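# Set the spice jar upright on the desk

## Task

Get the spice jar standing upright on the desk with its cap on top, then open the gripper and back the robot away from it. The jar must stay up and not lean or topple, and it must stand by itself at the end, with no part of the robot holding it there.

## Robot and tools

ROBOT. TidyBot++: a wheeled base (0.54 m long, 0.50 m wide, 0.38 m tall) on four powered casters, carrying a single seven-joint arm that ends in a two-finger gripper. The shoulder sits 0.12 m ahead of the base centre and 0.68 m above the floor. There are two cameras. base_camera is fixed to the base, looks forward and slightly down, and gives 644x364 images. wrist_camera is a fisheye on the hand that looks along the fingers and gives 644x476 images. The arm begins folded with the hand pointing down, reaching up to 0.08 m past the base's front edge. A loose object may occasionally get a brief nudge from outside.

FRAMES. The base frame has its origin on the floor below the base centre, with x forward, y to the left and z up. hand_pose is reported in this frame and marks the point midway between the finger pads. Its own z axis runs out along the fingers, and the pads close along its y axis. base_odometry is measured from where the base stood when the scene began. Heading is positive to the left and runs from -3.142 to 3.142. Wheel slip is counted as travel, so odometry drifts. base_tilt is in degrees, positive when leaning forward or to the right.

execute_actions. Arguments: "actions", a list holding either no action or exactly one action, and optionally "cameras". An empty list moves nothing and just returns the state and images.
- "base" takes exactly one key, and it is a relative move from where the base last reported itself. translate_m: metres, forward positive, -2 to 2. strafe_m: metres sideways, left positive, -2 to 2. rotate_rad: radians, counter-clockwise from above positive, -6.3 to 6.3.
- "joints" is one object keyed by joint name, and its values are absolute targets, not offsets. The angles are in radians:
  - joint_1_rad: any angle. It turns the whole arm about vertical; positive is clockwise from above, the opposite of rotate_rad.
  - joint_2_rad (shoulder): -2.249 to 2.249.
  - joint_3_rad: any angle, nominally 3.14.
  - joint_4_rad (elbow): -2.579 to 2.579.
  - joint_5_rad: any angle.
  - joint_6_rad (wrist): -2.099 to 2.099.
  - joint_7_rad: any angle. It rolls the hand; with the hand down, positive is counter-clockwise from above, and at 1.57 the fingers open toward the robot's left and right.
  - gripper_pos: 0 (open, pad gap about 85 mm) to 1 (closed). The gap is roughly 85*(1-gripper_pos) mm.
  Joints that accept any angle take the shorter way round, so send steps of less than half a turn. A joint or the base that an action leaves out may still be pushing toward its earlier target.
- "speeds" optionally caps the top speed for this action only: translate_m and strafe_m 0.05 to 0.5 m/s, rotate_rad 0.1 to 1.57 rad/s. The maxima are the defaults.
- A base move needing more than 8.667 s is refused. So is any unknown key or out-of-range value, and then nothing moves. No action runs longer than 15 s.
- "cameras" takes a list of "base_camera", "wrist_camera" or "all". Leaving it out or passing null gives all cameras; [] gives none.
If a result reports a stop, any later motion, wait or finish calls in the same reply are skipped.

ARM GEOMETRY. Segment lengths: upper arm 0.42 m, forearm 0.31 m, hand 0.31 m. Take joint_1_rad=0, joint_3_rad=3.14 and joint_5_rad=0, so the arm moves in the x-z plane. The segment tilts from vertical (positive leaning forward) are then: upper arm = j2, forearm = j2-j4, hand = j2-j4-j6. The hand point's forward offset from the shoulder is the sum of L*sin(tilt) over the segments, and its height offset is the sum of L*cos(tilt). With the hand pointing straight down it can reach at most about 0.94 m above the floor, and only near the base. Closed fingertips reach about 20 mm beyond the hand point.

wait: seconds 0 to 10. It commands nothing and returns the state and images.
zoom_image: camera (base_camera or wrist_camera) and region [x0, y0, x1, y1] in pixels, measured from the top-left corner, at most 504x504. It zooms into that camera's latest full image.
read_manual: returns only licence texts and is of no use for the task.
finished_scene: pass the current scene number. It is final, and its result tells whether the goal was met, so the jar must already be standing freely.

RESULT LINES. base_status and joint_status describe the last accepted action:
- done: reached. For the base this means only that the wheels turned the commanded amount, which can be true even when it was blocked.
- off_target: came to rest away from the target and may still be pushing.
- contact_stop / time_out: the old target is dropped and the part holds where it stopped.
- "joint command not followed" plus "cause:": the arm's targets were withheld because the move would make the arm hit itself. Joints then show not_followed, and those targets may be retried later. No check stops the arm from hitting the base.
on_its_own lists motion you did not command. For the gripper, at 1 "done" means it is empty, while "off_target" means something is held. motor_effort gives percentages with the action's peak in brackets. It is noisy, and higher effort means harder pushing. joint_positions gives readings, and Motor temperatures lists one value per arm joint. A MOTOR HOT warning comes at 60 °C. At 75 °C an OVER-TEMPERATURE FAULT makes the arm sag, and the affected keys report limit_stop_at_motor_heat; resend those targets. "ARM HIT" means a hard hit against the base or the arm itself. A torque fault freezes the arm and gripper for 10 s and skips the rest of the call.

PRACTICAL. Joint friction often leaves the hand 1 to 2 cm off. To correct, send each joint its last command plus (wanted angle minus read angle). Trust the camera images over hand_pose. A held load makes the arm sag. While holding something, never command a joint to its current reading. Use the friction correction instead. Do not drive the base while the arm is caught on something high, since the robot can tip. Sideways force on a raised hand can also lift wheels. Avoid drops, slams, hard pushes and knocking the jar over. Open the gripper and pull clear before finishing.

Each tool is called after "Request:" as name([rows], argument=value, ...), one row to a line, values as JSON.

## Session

Request:
execute_actions(actions=[])

Scene clock: 0.00 s.
Motor temperatures (°C, as the motors report them): [37 36 34 36 37 49 47]
base_odometry: x=+0.000 y=+0.000 heading=+0.000 (m, m, rad; odometry frame)
base_tilt: forward=-0.5 right=-0.2 (deg)
base_status: not commanded
joint_positions: joint_1_rad=-0.021 joint_2_rad=-0.297 joint_3_rad=+3.171 joint_4_rad=-2.531 joint_5_rad=-0.013 joint_6_rad=-0.912 joint_7_rad=+1.559 gripper_pos=+0.000
joint_status: not commanded
motor_effort: joint_1_rad=-1 joint_2_rad=-2 joint_3_rad=+0 joint_4_rad=+14 joint_5_rad=-1 joint_6_rad=+0 joint_7_rad=+0 (%)
hand_pose: x=+0.2425 y=+0.0045 z=+0.5794 quat_wxyz=(-0.009, +1.000, -0.014, -0.003) (m; base frame)
pictures: base_camera, wrist_camera
camera_calibration (this result's frames):
wrist_camera: T_world_to_cam=[[0.00237307, -0.99862, -0.0524567, 0.0394368], [-0.99991, -0.00167659, -0.0133172, 0.309465], [0.0132108, 0.0524836, -0.998534, 0.703641], [0, 0, 0, 1]] pos_world=[0.300048, 0.00297159, 0.7088]
Images, in order (width x height): base_camera 644x364, wrist_camera 644x476.

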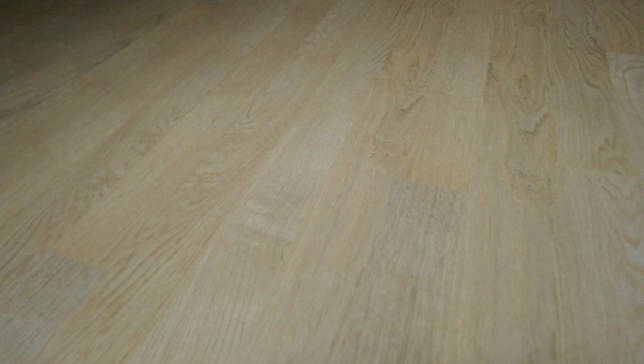

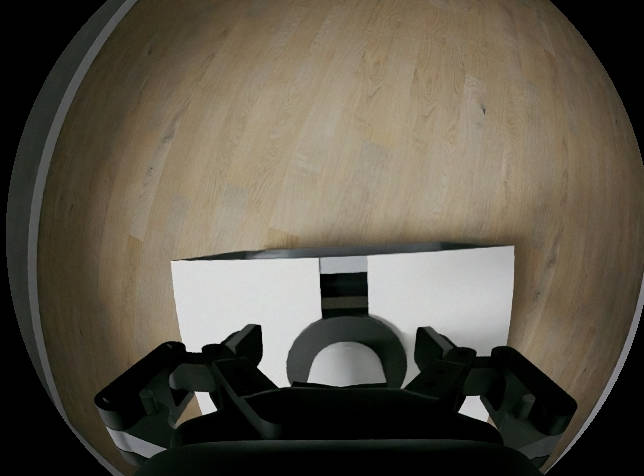

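Request:
execute_actions([
  {"joints": {"joint_2_rad": -0.2, "joint_4_rad": -1.9, "joint_6_rad": -0.3}, "base": {"rotate_rad": -0.6}},
])

Scene clock: 6.00 s.
Motor temperatures (°C, as the motors report them): [37 36 34 36 37 49 47]
base_odometry: x=+0.000 y=+0.000 heading=-0.600 (m, m, rad; odometry frame)
base_tilt: forward=-0.5 right=-0.2 (deg)
base_status: done
joint_positions: joint_1_rad=-0.021 joint_2_rad=-0.224 joint_3_rad=+3.171 joint_4_rad=-1.915 joint_5_rad=-0.013 joint_6_rad=-0.323 joint_7_rad=+1.559 gripper_pos=+0.000
joint_status: all done
motor_effort: joint_1_rad=+0(2) joint_2_rad=-13(13) joint_3_rad=+0(1) joint_4_rad=+22(22) joint_5_rad=+0(0) joint_6_rad=+8(8) joint_7_rad=+0(0) (%)
hand_pose: x=+0.6193 y=-0.0029 z=+0.9213 quat_wxyz=(-0.009, +0.845, -0.014, +0.535) (m; base frame)
pictures: base_camera, wrist_camera
camera_calibration (this result's frames):
wrist_camera: T_world_to_cam=[[0.0287012, -0.999433, -0.0176039, 0.000710011], [-0.41171, 0.00422837, -0.911305, 1.15384], [0.910863, 0.0334033, -0.411355, -0.056413], [0, 0, 0, 1]] pos_world=[0.52641, -0.00228485, 1.0283]
Images, in order (width x height): base_camera 644x364, wrist_camera 644x476.

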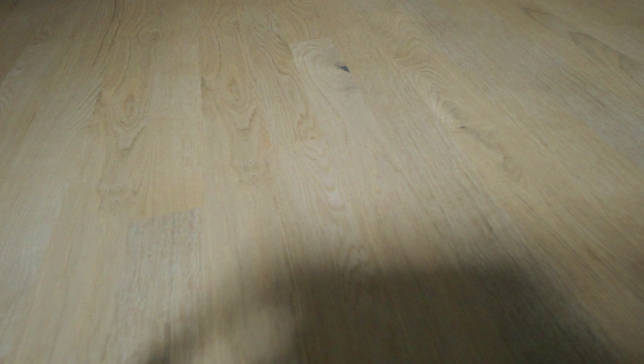

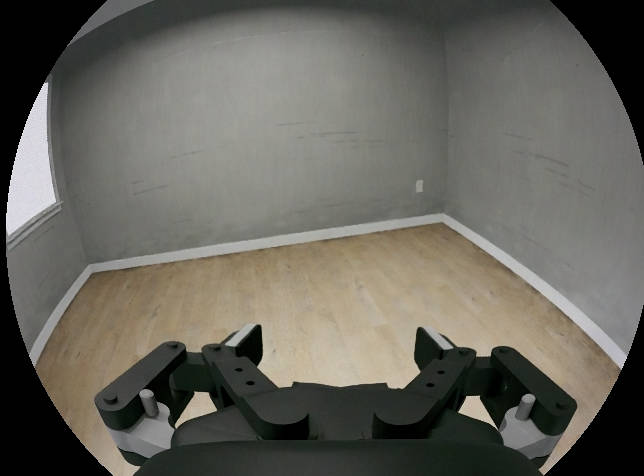

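Request:
execute_actions([
  {"base": {"rotate_rad": -2.87}},
])

Scene clock: 12.90 s.
Motor temperatures (°C, as the motors report them): [37 36 34 36 37 49 47]
base_odometry: x=+0.000 y=+0.000 heading=+2.814 (m, m, rad; odometry frame)
base_tilt: forward=-0.5 right=-0.2 (deg)
base_status: done
joint_positions: joint_1_rad=-0.021 joint_2_rad=-0.212 joint_3_rad=+3.171 joint_4_rad=-1.915 joint_5_rad=-0.013 joint_6_rad=-0.323 joint_7_rad=+1.559 gripper_pos=+0.000
joint_status: not commanded
motor_effort: joint_1_rad=+0(1) joint_2_rad=-13(16) joint_3_rad=+0(3) joint_4_rad=+22(22) joint_5_rad=+0(1) joint_6_rad=+8(8) joint_7_rad=+1(0) (%)
hand_pose: x=+0.6221 y=-0.0028 z=+0.9152 quat_wxyz=(-0.009, +0.848, -0.014, +0.530) (m; base frame)
pictures: base_camera, wrist_camera
camera_calibration (this result's frames):
wrist_camera: T_world_to_cam=[[0.0285134, -0.999437, -0.0176934, 0.000793342], [-0.422704, 0.00398432, -0.906259, 1.1517], [0.905819, 0.0333196, -0.422352, -0.0483151], [0, 0, 0, 1]] pos_world=[0.530571, -0.00218603, 1.02335]
Images, in order (width x height): base_camera 644x364, wrist_camera 644x476.

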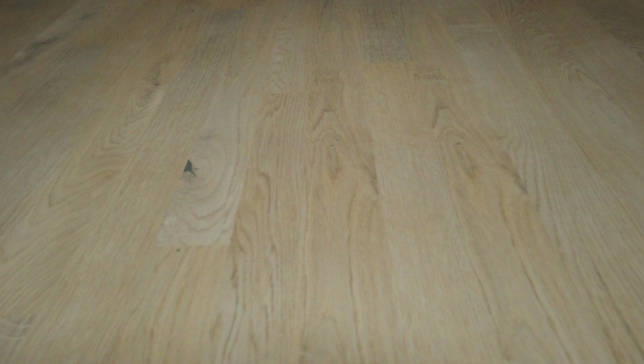

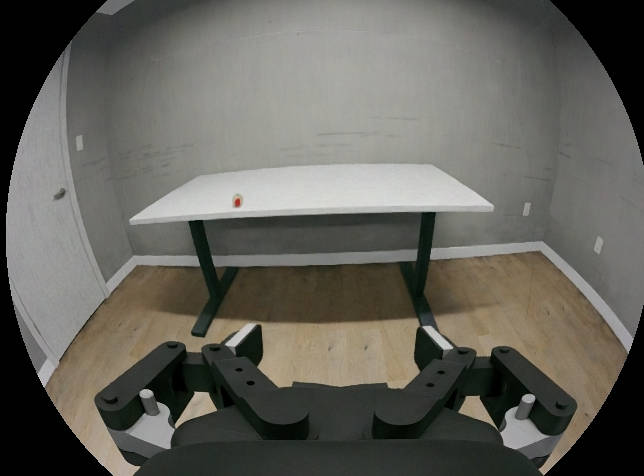

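Request:
zoom_image(camera="wrist_camera", region=[190, 170, 290, 240])

Region (190, 170, 290, 240) of wrist_camera's 644x476 image, scaled by 5.040; it fills the top 353 rows of this view, and the rest is white.

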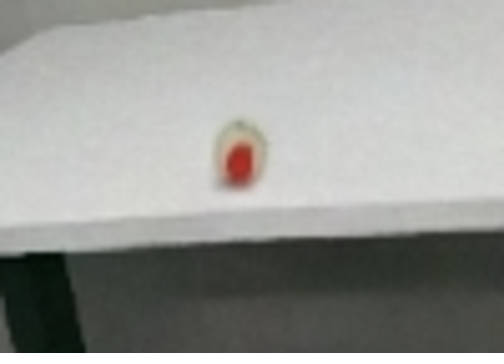

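Request:
execute_actions([
  {"joints": {"joint_1_rad": -0.59, "joint_2_rad": 0.21, "joint_4_rad": -1.39, "joint_6_rad": -0.77}, "base": {"translate_m": 0.77}},
])

Scene clock: 42.47 s.
Motor temperatures (°C, as the motors report them): [37 36 34 36 37 49 47]
base_odometry: x=-0.729 y=+0.249 heading=+2.813 (m, m, rad; odometry frame)
base_tilt: forward=-0.5 right=-0.2 (deg)
base_status: done
joint_positions: joint_1_rad=-0.578 joint_2_rad=+0.200 joint_3_rad=+3.170 joint_4_rad=-1.408 joint_5_rad=-0.013 joint_6_rad=-0.744 joint_7_rad=+1.559 gripper_pos=+0.000
joint_status: all done
motor_effort: joint_1_rad=-1(1) joint_2_rad=-28(31) joint_3_rad=+0(1) joint_4_rad=+21(23) joint_5_rad=+0(0) joint_6_rad=+6(8) joint_7_rad=+0(0) (%)
hand_pose: x=+0.6443 y=+0.3278 z=+0.8633 quat_wxyz=(-0.110, +0.890, +0.244, +0.369) (m; base frame)
pictures: base_camera, wrist_camera
camera_calibration (this result's frames):
wrist_camera: T_world_to_cam=[[0.552713, -0.833174, -0.0181681, -0.0621342], [-0.58289, -0.370914, -0.722954, 1.18053], [0.595607, 0.410176, -0.690658, 0.206577], [0, 0, 0, 1]] pos_world=[0.599421, 0.301373, 0.995012]
Images, in order (width x height): base_camera 644x364, wrist_camera 644x476.

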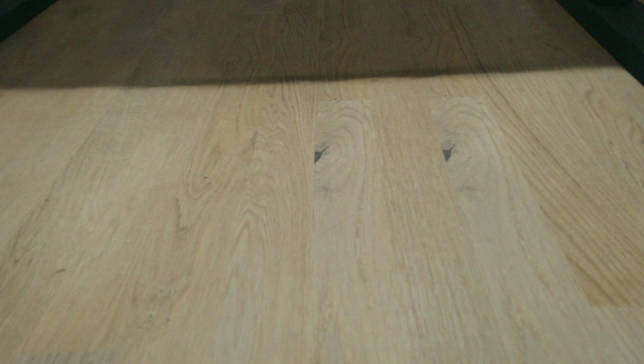

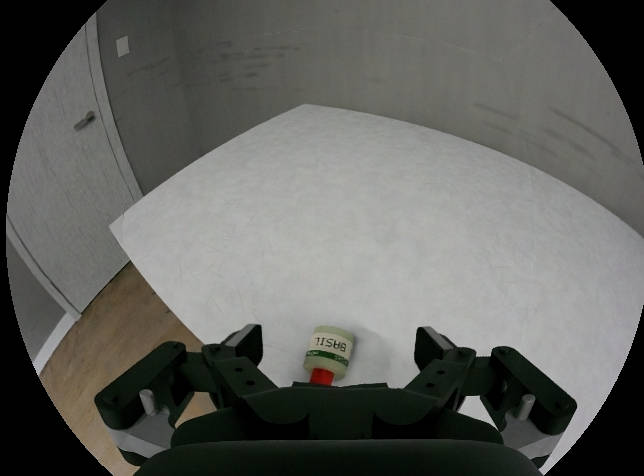

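Request:
zoom_image(camera="wrist_camera", region=[280, 305, 390, 400])

Region (280, 305, 390, 400) of wrist_camera's 644x476 image, scaled by 4.582; it fills the top 435 rows of this view, and the rest is white.

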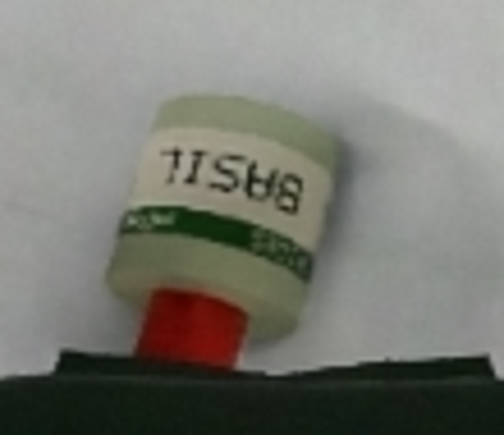

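Request:
execute_actions([
  {"joints": {"joint_1_rad": -0.72, "joint_2_rad": 0.32, "joint_4_rad": -1.445, "joint_5_rad": 0.407, "joint_6_rad": -0.655, "joint_7_rad": 0.995, "gripper_pos": 0.25}},
], cameras=["wrist_camera"])

Request:
zoom_image(camera="wrist_camera", region=[260, 290, 420, 410])

Scene clock: 66.57 s.
Motor temperatures (°C, as the motors report them): [37 36 34 36 37 49 47]
base_odometry: x=-0.729 y=+0.249 heading=+2.813 (m, m, rad; odometry frame)
base_tilt: forward=-0.5 right=-0.2 (deg)
base_status: not commanded
joint_positions: joint_1_rad=-0.708 joint_2_rad=+0.314 joint_3_rad=+3.170 joint_4_rad=-1.431 joint_5_rad=+0.388 joint_6_rad=-0.681 joint_7_rad=+1.021 gripper_pos=+0.250
joint_status: all done
motor_effort: joint_1_rad=+0(1) joint_2_rad=-31(34) joint_3_rad=+1(1) joint_4_rad=+21(22) joint_5_rad=+2(2) joint_6_rad=+5(6) joint_7_rad=+0(0) (%)
hand_pose: x=+0.6670 y=+0.3510 z=+0.8080 quat_wxyz=(-0.059, +0.910, +0.159, +0.379) (m; base frame)
pictures: wrist_camera
camera_calibration (this result's frames):
wrist_camera: T_world_to_cam=[[0.376239, -0.926467, 0.0101634, 0.0712134], [-0.639628, -0.267658, -0.72058, 1.16206], [0.670314, 0.264609, -0.693298, 0.148781], [0, 0, 0, 1]] pos_world=[0.616764, 0.337643, 0.939783]
Images, in order (width x height): wrist_camera 644x476.

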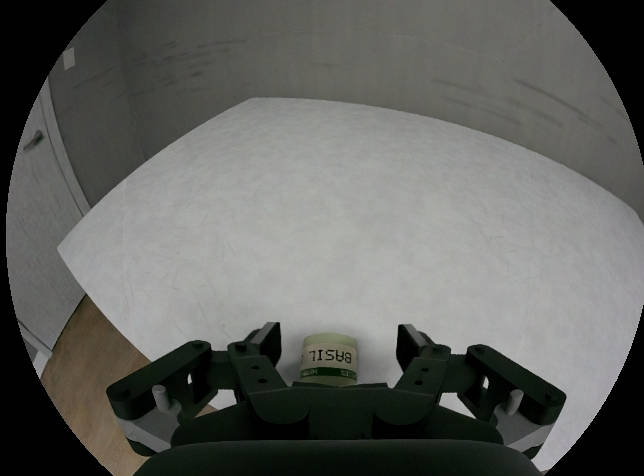

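Region (260, 290, 420, 410) of wrist_camera's 644x476 image, scaled by 3.150; it fills the top 378 rows of this view, and the rest is white.

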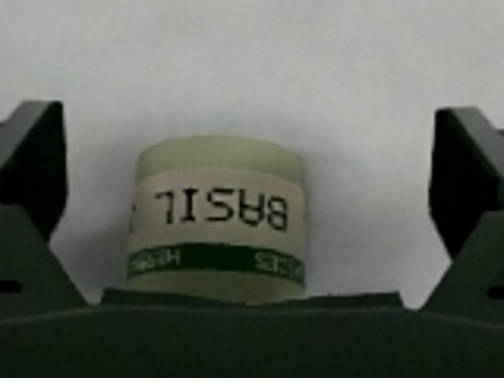

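Request:
execute_actions([
  {"joints": {"joint_1_rad": -0.732, "joint_2_rad": 0.343, "joint_4_rad": -1.528, "joint_5_rad": 0.46, "joint_6_rad": -0.565, "joint_7_rad": 0.92}},
], cameras=["wrist_camera"])

Request:
zoom_image(camera="wrist_camera", region=[260, 280, 420, 400])

Scene clock: 88.50 s.
Motor temperatures (°C, as the motors report them): [37 36 34 36 37 49 47]
base_odometry: x=-0.729 y=+0.249 heading=+2.813 (m, m, rad; odometry frame)
base_tilt: forward=-0.5 right=-0.2 (deg)
base_status: not commanded
joint_positions: joint_1_rad=-0.713 joint_2_rad=+0.328 joint_3_rad=+3.170 joint_4_rad=-1.514 joint_5_rad=+0.434 joint_6_rad=-0.592 joint_7_rad=+0.957 gripper_pos=+0.250
joint_status: all done
motor_effort: joint_1_rad=+0(1) joint_2_rad=-31(33) joint_3_rad=+1(1) joint_4_rad=+21(21) joint_5_rad=+2(2) joint_6_rad=+5(6) joint_7_rad=+0(0) (%)
hand_pose: x=+0.6633 y=+0.3538 z=+0.7755 quat_wxyz=(-0.062, +0.910, +0.161, +0.377) (m; base frame)
pictures: wrist_camera
camera_calibration (this result's frames):
wrist_camera: T_world_to_cam=[[0.380882, -0.924605, 0.00593862, 0.0750471], [-0.641292, -0.26879, -0.718676, 1.13711], [0.666088, 0.269922, -0.695319, 0.1305], [0, 0, 0, 1]] pos_world=[0.61371, 0.339807, 0.907505]
Images, in order (width x height): wrist_camera 644x476.

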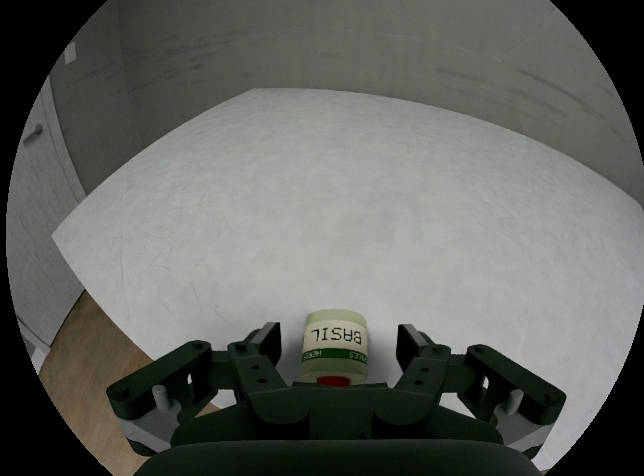

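Region (260, 280, 420, 400) of wrist_camera's 644x476 image, scaled by 3.150; it fills the top 378 rows of this view, and the rest is white.

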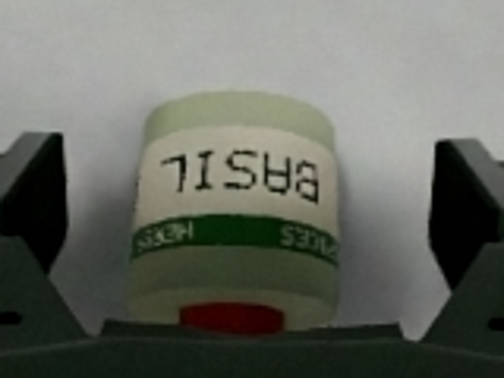

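Request:
execute_actions([
  {"joints": {"joint_1_rad": -0.737, "joint_2_rad": 0.369, "joint_4_rad": -1.554, "joint_5_rad": 0.50, "joint_6_rad": -0.514, "joint_7_rad": 0.874, "gripper_pos": 0.33}},
], cameras=["wrist_camera"])

Request:
zoom_image(camera="wrist_camera", region=[260, 280, 420, 400])

Scene clock: 117.13 s.
Motor temperatures (°C, as the motors report them): [37 37 34 36 37 49 47]
base_odometry: x=-0.729 y=+0.249 heading=+2.813 (m, m, rad; odometry frame)
base_tilt: forward=-0.5 right=-0.2 (deg)
base_status: not commanded
joint_positions: joint_1_rad=-0.718 joint_2_rad=+0.352 joint_3_rad=+3.170 joint_4_rad=-1.536 joint_5_rad=+0.477 joint_6_rad=-0.538 joint_7_rad=+0.909 gripper_pos=+0.330
joint_status: all done
motor_effort: joint_1_rad=-1(1) joint_2_rad=-32(34) joint_3_rad=+0(1) joint_4_rad=+20(22) joint_5_rad=+2(1) joint_6_rad=+5(5) joint_7_rad=+0(0) (%)
hand_pose: x=+0.6682 y=+0.3614 z=+0.7610 quat_wxyz=(-0.065, +0.907, +0.163, +0.383) (m; base frame)
pictures: wrist_camera
camera_calibration (this result's frames):
wrist_camera: T_world_to_cam=[[0.386677, -0.922202, 0.004925, 0.0763441], [-0.630992, -0.26846, -0.727859, 1.13183], [0.672555, 0.278338, -0.685709, 0.100388], [0, 0, 0, 1]] pos_world=[0.617136, 0.346313, 0.892271]
Images, in order (width x height): wrist_camera 644x476.

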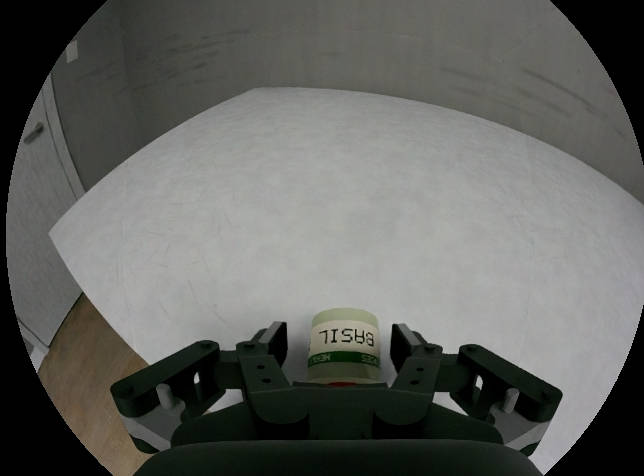

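Region (260, 280, 420, 400) of wrist_camera's 644x476 image, scaled by 3.150; it fills the top 378 rows of this view, and the rest is white.

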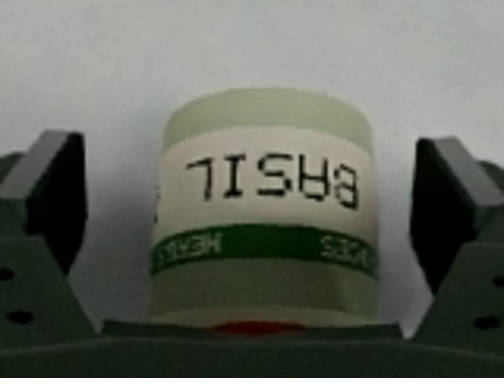

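Request:
execute_actions([
  {"joints": {"joint_4_rad": -1.577}},
], cameras=["wrist_camera"])

Request:
zoom_image(camera="wrist_camera", region=[260, 280, 420, 400])

Scene clock: 131.63 s.
Motor temperatures (°C, as the motors report them): [37 37 34 36 37 49 47]
base_odometry: x=-0.729 y=+0.249 heading=+2.813 (m, m, rad; odometry frame)
base_tilt: forward=-0.5 right=-0.2 (deg)
base_status: not commanded
joint_positions: joint_1_rad=-0.718 joint_2_rad=+0.353 joint_3_rad=+3.170 joint_4_rad=-1.561 joint_5_rad=+0.477 joint_6_rad=-0.538 joint_7_rad=+0.909 gripper_pos=+0.330
joint_status: all done
motor_effort: joint_1_rad=-1(1) joint_2_rad=-32(33) joint_3_rad=+0(0) joint_4_rad=+20(20) joint_5_rad=+1(2) joint_6_rad=+5(5) joint_7_rad=+0(1) (%)
hand_pose: x=+0.6623 y=+0.3564 z=+0.7480 quat_wxyz=(-0.059, +0.911, +0.165, +0.373) (m; base frame)
pictures: wrist_camera
camera_calibration (this result's frames):
wrist_camera: T_world_to_cam=[[0.386623, -0.922155, 0.012347, 0.0685095], [-0.645209, -0.280028, -0.710837, 1.11804], [0.65896, 0.266859, -0.703248, 0.123043], [0, 0, 0, 1]] pos_world=[0.613804, 0.343425, 0.880431]
Images, in order (width x height): wrist_camera 644x476.

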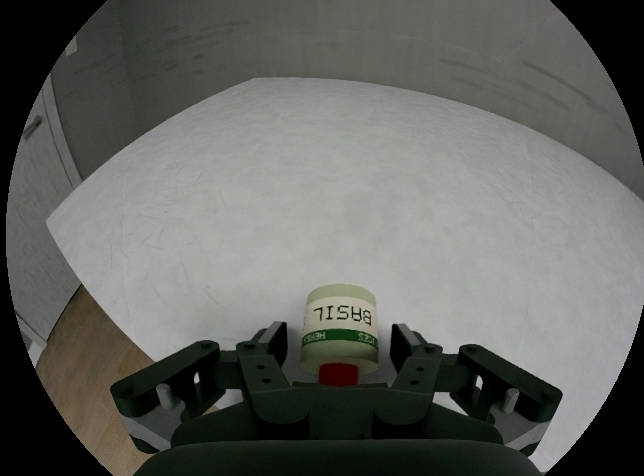

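Region (260, 280, 420, 400) of wrist_camera's 644x476 image, scaled by 3.150; it fills the top 378 rows of this view, and the rest is white.

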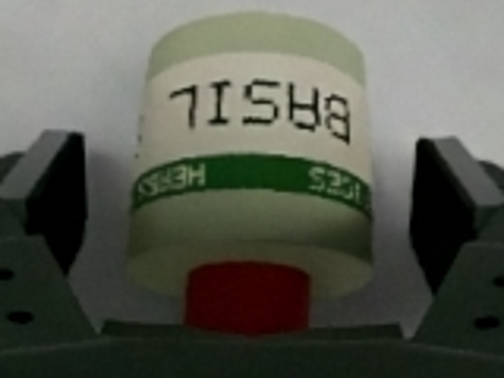

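Request:
execute_actions([
  {"joints": {"gripper_pos": 1.0}},
], cameras=["wrist_camera"])

Scene clock: 138.20 s.
Motor temperatures (°C, as the motors report them): [37 37 34 36 37 49 47]
base_odometry: x=-0.729 y=+0.249 heading=+2.813 (m, m, rad; odometry frame)
base_tilt: forward=-0.5 right=-0.2 (deg)
base_status: not commanded
joint_positions: joint_1_rad=-0.718 joint_2_rad=+0.353 joint_3_rad=+3.170 joint_4_rad=-1.561 joint_5_rad=+0.478 joint_6_rad=-0.536 joint_7_rad=+0.909 gripper_pos=+0.581
joint_status: gripper_pos off_target (ended at +0.581, target +1.000)
motor_effort: joint_1_rad=-1(1) joint_2_rad=-30(32) joint_3_rad=+0(0) joint_4_rad=+18(20) joint_5_rad=+1(2) joint_6_rad=+4(5) joint_7_rad=+1(1) (%)
hand_pose: x=+0.6626 y=+0.3569 z=+0.7484 quat_wxyz=(-0.060, +0.911, +0.165, +0.374) (m; base frame)
pictures: wrist_camera
camera_calibration (this result's frames):
wrist_camera: T_world_to_cam=[[0.387801, -0.921668, 0.0117735, 0.0683935], [-0.643599, -0.2799, -0.712346, 1.11873], [0.659842, 0.268671, -0.70173, 0.120624], [0, 0, 0, 1]] pos_world=[0.613896, 0.34376, 0.880762]
Images, in order (width x height): wrist_camera 644x476.

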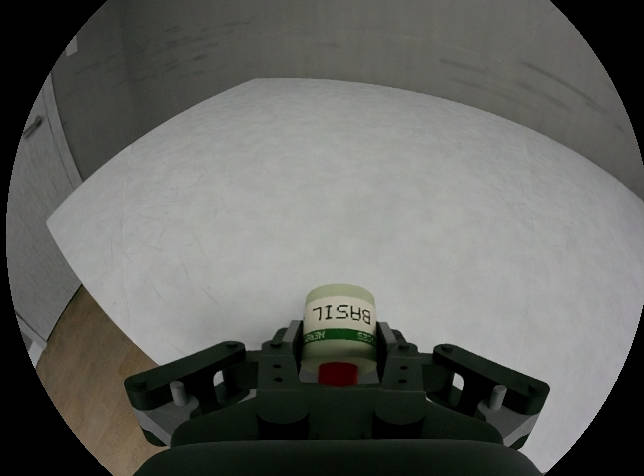

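Request:
execute_actions([
  {"joints": {"joint_2_rad": 0.25}},
], cameras=["wrist_camera"])

Request:
execute_actions([
  {"joints": {"joint_1_rad": -0.34, "joint_4_rad": -1.62, "joint_5_rad": -0.03, "joint_6_rad": -0.462, "joint_7_rad": -1.606}, "base": {"translate_m": 0.2}},
])

Scene clock: 156.20 s.
Motor temperatures (°C, as the motors report them): [37 37 34 36 37 49 47]
base_odometry: x=-0.729 y=+0.249 heading=+2.813 (m, m, rad; odometry frame)
base_tilt: forward=-0.5 right=-0.2 (deg)
base_status: not commanded
joint_positions: joint_1_rad=-0.718 joint_2_rad=+0.261 joint_3_rad=+3.170 joint_4_rad=-1.568 joint_5_rad=+0.478 joint_6_rad=-0.536 joint_7_rad=+0.909 gripper_pos=+0.581
joint_status: all done
motor_effort: joint_1_rad=-1(0) joint_2_rad=-30(36) joint_3_rad=+0(1) joint_4_rad=+21(22) joint_5_rad=+2(2) joint_6_rad=+5(5) joint_7_rad=+1(0) (%)
hand_pose: x=+0.6543 y=+0.3497 z=+0.8038 quat_wxyz=(-0.080, +0.896, +0.157, +0.407) (m; base frame)
pictures: wrist_camera
camera_calibration (this result's frames):
wrist_camera: T_world_to_cam=[[0.387861, -0.921593, -0.0151897, 0.0859339], [-0.596198, -0.238279, -0.766662, 1.14892], [0.702931, 0.306414, -0.641871, 0.0773958], [0, 0, 0, 1]] pos_world=[0.597249, 0.329245, 0.931817]
Images, in order (width x height): wrist_camera 644x476.

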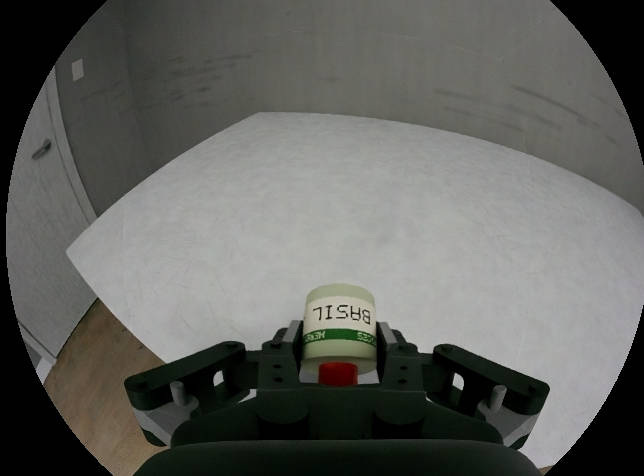

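Scene clock: 158.73 s.
Motor temperatures (°C, as the motors report them): [37 37 34 36 37 49 47]
base_odometry: x=-0.918 y=+0.313 heading=+2.813 (m, m, rad; odometry frame)
base_tilt: forward=-0.5 right=-0.2 (deg)
base_status: done
joint_positions: joint_1_rad=-0.353 joint_2_rad=+0.260 joint_3_rad=+3.170 joint_4_rad=-1.601 joint_5_rad=-0.006 joint_6_rad=-0.492 joint_7_rad=-1.586 gripper_pos=+0.581
joint_status: all done
motor_effort: joint_1_rad=+0(2) joint_2_rad=-30(35) joint_3_rad=+0(2) joint_4_rad=+21(22) joint_5_rad=+0(3) joint_6_rad=+6(6) joint_7_rad=+0(0) (%)
hand_pose: x=+0.7157 y=+0.2040 z=+0.7789 quat_wxyz=(-0.379, +0.142, -0.912, -0.064) (m; base frame)
pictures: base_camera, wrist_camera
camera_calibration (this result's frames):
wrist_camera: T_world_to_cam=[[-0.304317, 0.951895, -0.0358724, 0.0567498], [0.675617, 0.242233, 0.696323, -1.01602], [0.671516, 0.187667, -0.716832, 0.168066], [0, 0, 0, 1]] pos_world=[0.590852, 0.160554, 0.82999]
Images, in order (width x height): base_camera 644x364, wrist_camera 644x476.

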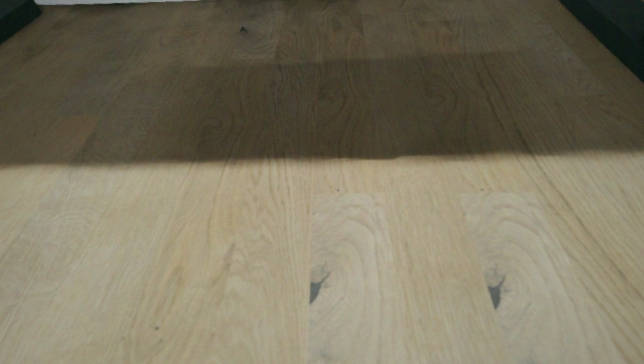

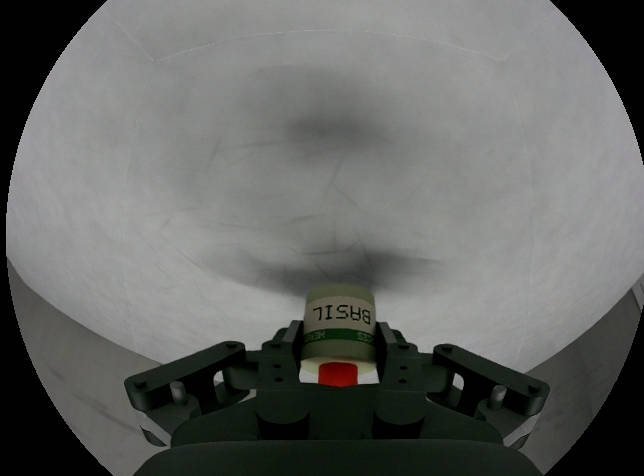

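Request:
execute_actions([
  {"joints": {"joint_4_rad": -1.668, "joint_6_rad": -0.41}},
], cameras=["wrist_camera"])

Scene clock: 163.47 s.
Motor temperatures (°C, as the motors report them): [37 37 34 36 37 49 47]
base_odometry: x=-0.918 y=+0.313 heading=+2.813 (m, m, rad; odometry frame)
base_tilt: forward=-0.5 right=-0.2 (deg)
base_status: not commanded
joint_positions: joint_1_rad=-0.353 joint_2_rad=+0.260 joint_3_rad=+3.170 joint_4_rad=-1.655 joint_5_rad=-0.006 joint_6_rad=-0.439 joint_7_rad=-1.586 gripper_pos=+0.581
joint_status: all done
motor_effort: joint_1_rad=-1(1) joint_2_rad=-29(31) joint_3_rad=+0(1) joint_4_rad=+20(21) joint_5_rad=+0(0) joint_6_rad=+6(7) joint_7_rad=+0(0) (%)
hand_pose: x=+0.7104 y=+0.2019 z=+0.7623 quat_wxyz=(-0.378, +0.142, -0.913, -0.064) (m; base frame)
pictures: wrist_camera
camera_calibration (this result's frames):
wrist_camera: T_world_to_cam=[[-0.304057, 0.951973, -0.0359972, 0.0563496], [0.676628, 0.242404, 0.695281, -1.00035], [0.670615, 0.187048, -0.717836, 0.161638], [0, 0, 0, 1]] pos_world=[0.585604, 0.158612, 0.813585]
Images, in order (width x height): wrist_camera 644x476.

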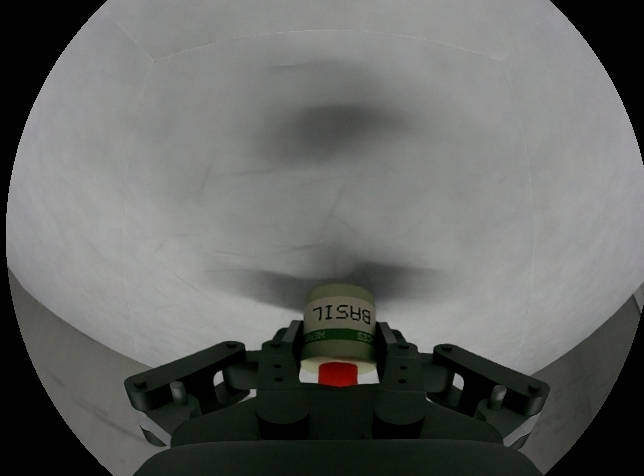

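Request:
execute_actions([
  {"joints": {"joint_4_rad": -1.698, "joint_6_rad": -0.377}},
], cameras=["wrist_camera"])

Scene clock: 166.37 s.
Motor temperatures (°C, as the motors report them): [37 37 34 36 37 49 47]
base_odometry: x=-0.918 y=+0.313 heading=+2.813 (m, m, rad; odometry frame)
base_tilt: forward=-0.5 right=-0.2 (deg)
base_status: not commanded
joint_positions: joint_1_rad=-0.353 joint_2_rad=+0.260 joint_3_rad=+3.170 joint_4_rad=-1.684 joint_5_rad=-0.006 joint_6_rad=-0.405 joint_7_rad=-1.586 gripper_pos=+0.581
joint_status: all done
motor_effort: joint_1_rad=-1(0) joint_2_rad=-29(31) joint_3_rad=+0(1) joint_4_rad=+20(22) joint_5_rad=+0(1) joint_6_rad=+6(7) joint_7_rad=+0(1) (%)
hand_pose: x=+0.7085 y=+0.2012 z=+0.7550 quat_wxyz=(-0.381, +0.142, -0.912, -0.064) (m; base frame)
pictures: wrist_camera
camera_calibration (this result's frames):
wrist_camera: T_world_to_cam=[[-0.303725, 0.95208, -0.0359885, 0.0559687], [0.673137, 0.241164, 0.69909, -0.993999], [0.674269, 0.188106, -0.714128, 0.152203], [0, 0, 0, 1]] pos_world=[0.583471, 0.1578, 0.805601]
Images, in order (width x height): wrist_camera 644x476.

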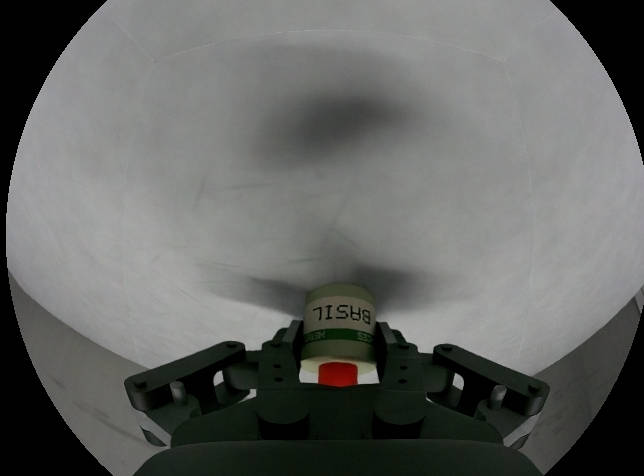

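Request:
execute_actions([
  {"joints": {"joint_4_rad": -1.724, "joint_6_rad": -0.352}},
], cameras=["wrist_camera"])

Scene clock: 169.90 s.
Motor temperatures (°C, as the motors report them): [37 37 34 36 37 49 47]
base_odometry: x=-0.918 y=+0.313 heading=+2.813 (m, m, rad; odometry frame)
base_tilt: forward=-0.5 right=-0.2 (deg)
base_status: not commanded
joint_positions: joint_1_rad=-0.353 joint_2_rad=+0.258 joint_3_rad=+3.170 joint_4_rad=-1.701 joint_5_rad=-0.006 joint_6_rad=-0.374 joint_7_rad=-1.586 gripper_pos=+0.581
joint_status: all done
motor_effort: joint_1_rad=+0(1) joint_2_rad=-28(29) joint_3_rad=+0(0) joint_4_rad=+19(21) joint_5_rad=+0(0) joint_6_rad=+5(6) joint_7_rad=-1(0) (%)
hand_pose: x=+0.7093 y=+0.2014 z=+0.7547 quat_wxyz=(-0.388, +0.141, -0.908, -0.065) (m; base frame)
pictures: wrist_camera
camera_calibration (this result's frames):
wrist_camera: T_world_to_cam=[[-0.303102, 0.952288, -0.0357309, 0.0553379], [0.662318, 0.23747, 0.710593, -0.994631], [0.685175, 0.191717, -0.702695, 0.134263], [0, 0, 0, 1]] pos_world=[0.583542, 0.157757, 0.803101]
Images, in order (width x height): wrist_camera 644x476.

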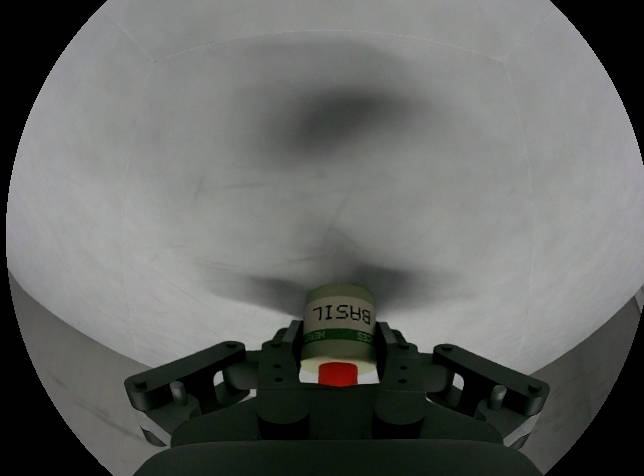

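Contact reached (z stopped descending). Releasing.

Request:
execute_actions([
  {"joints": {"joint_4_rad": -1.71, "gripper_pos": 0.2}},
], cameras=["wrist_camera"])

Scene clock: 172.47 s.
Motor temperatures (°C, as the motors report them): [37 37 34 36 37 49 47]
base_odometry: x=-0.918 y=+0.313 heading=+2.813 (m, m, rad; odometry frame)
base_tilt: forward=-0.5 right=-0.2 (deg)
base_status: not commanded
joint_positions: joint_1_rad=-0.353 joint_2_rad=+0.258 joint_3_rad=+3.170 joint_4_rad=-1.701 joint_5_rad=-0.006 joint_6_rad=-0.374 joint_7_rad=-1.586 gripper_pos=+0.200
joint_status: all done
motor_effort: joint_1_rad=+0(1) joint_2_rad=-29(30) joint_3_rad=+0(0) joint_4_rad=+20(20) joint_5_rad=+0(0) joint_6_rad=+6(6) joint_7_rad=+1(1) (%)
hand_pose: x=+0.7093 y=+0.2014 z=+0.7547 quat_wxyz=(-0.388, +0.141, -0.909, -0.065) (m; base frame)
pictures: wrist_camera
camera_calibration (this result's frames):
wrist_camera: T_world_to_cam=[[-0.303102, 0.952288, -0.0357314, 0.0553385], [0.66234, 0.237477, 0.710571, -0.994612], [0.685154, 0.191709, -0.702718, 0.134292], [0, 0, 0, 1]] pos_world=[0.583533, 0.157754, 0.803089]
Images, in order (width x height): wrist_camera 644x476.

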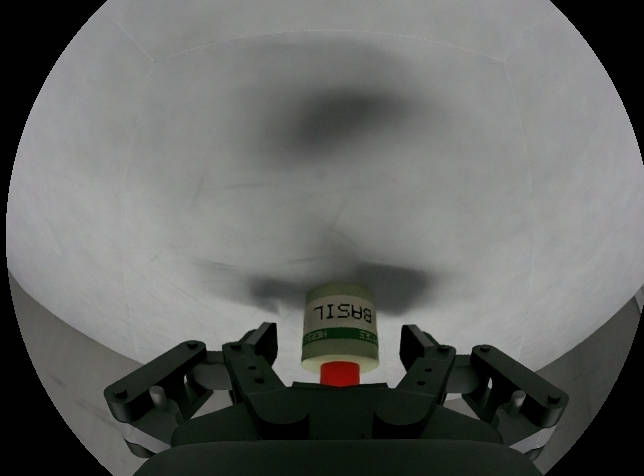

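Request:
execute_actions([
  {"joints": {"joint_2_rad": -0.3, "gripper_pos": 0.0}, "base": {"translate_m": -0.4}},
], cameras=["wrist_camera"])

Scene clock: 179.00 s.
Motor temperatures (°C, as the motors report them): [37 37 34 36 37 49 47]
base_odometry: x=-0.540 y=+0.184 heading=+2.812 (m, m, rad; odometry frame)
base_tilt: forward=-0.5 right=-0.2 (deg)
base_status: done
joint_positions: joint_1_rad=-0.351 joint_2_rad=-0.308 joint_3_rad=+3.170 joint_4_rad=-1.701 joint_5_rad=-0.006 joint_6_rad=-0.373 joint_7_rad=-1.586 gripper_pos=+0.000
joint_status: all done
motor_effort: joint_1_rad=-1(2) joint_2_rad=-10(32) joint_3_rad=+0(3) joint_4_rad=+22(23) joint_5_rad=+0(0) joint_6_rad=+8(8) joint_7_rad=+0(0) (%)
hand_pose: x=+0.5818 y=+0.1536 z=+1.0777 quat_wxyz=(-0.624, +0.114, -0.764, -0.113) (m; base frame)
pictures: wrist_camera
camera_calibration (this result's frames):
wrist_camera: T_world_to_cam=[[-0.289917, 0.95703, -0.00642112, 0.0337632], [0.201608, 0.0676299, 0.977129, -1.12146], [0.935576, 0.281991, -0.212552, -0.230034], [0, 0, 0, 1]] pos_world=[0.451098, 0.108399, 1.04713]
Images, in order (width x height): wrist_camera 644x476.

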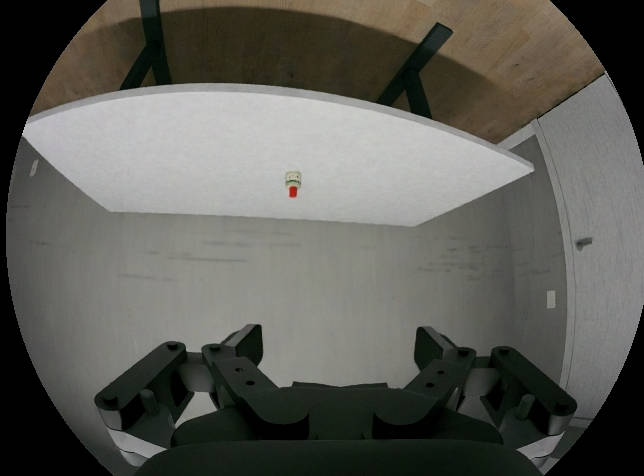

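Request:
zoom_image(camera="wrist_camera", region=[260, 155, 330, 210])

Region (260, 155, 330, 210) of wrist_camera's 644x476 image, scaled by 7.200; it fills the top 396 rows of this view, and the rest is white.

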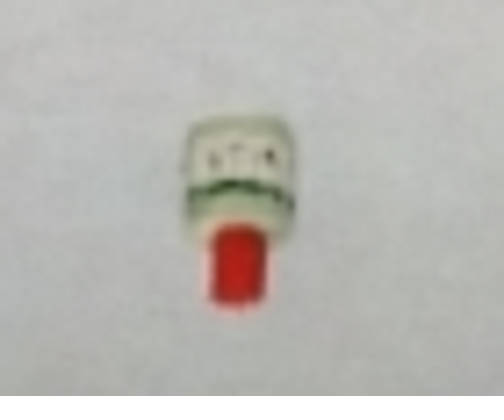

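The camera is upside down in this view, so the jar is upright with its cap up. The arm is clear of it.

Request:
finished_scene(scene=2)

The scene is finished: the task was done.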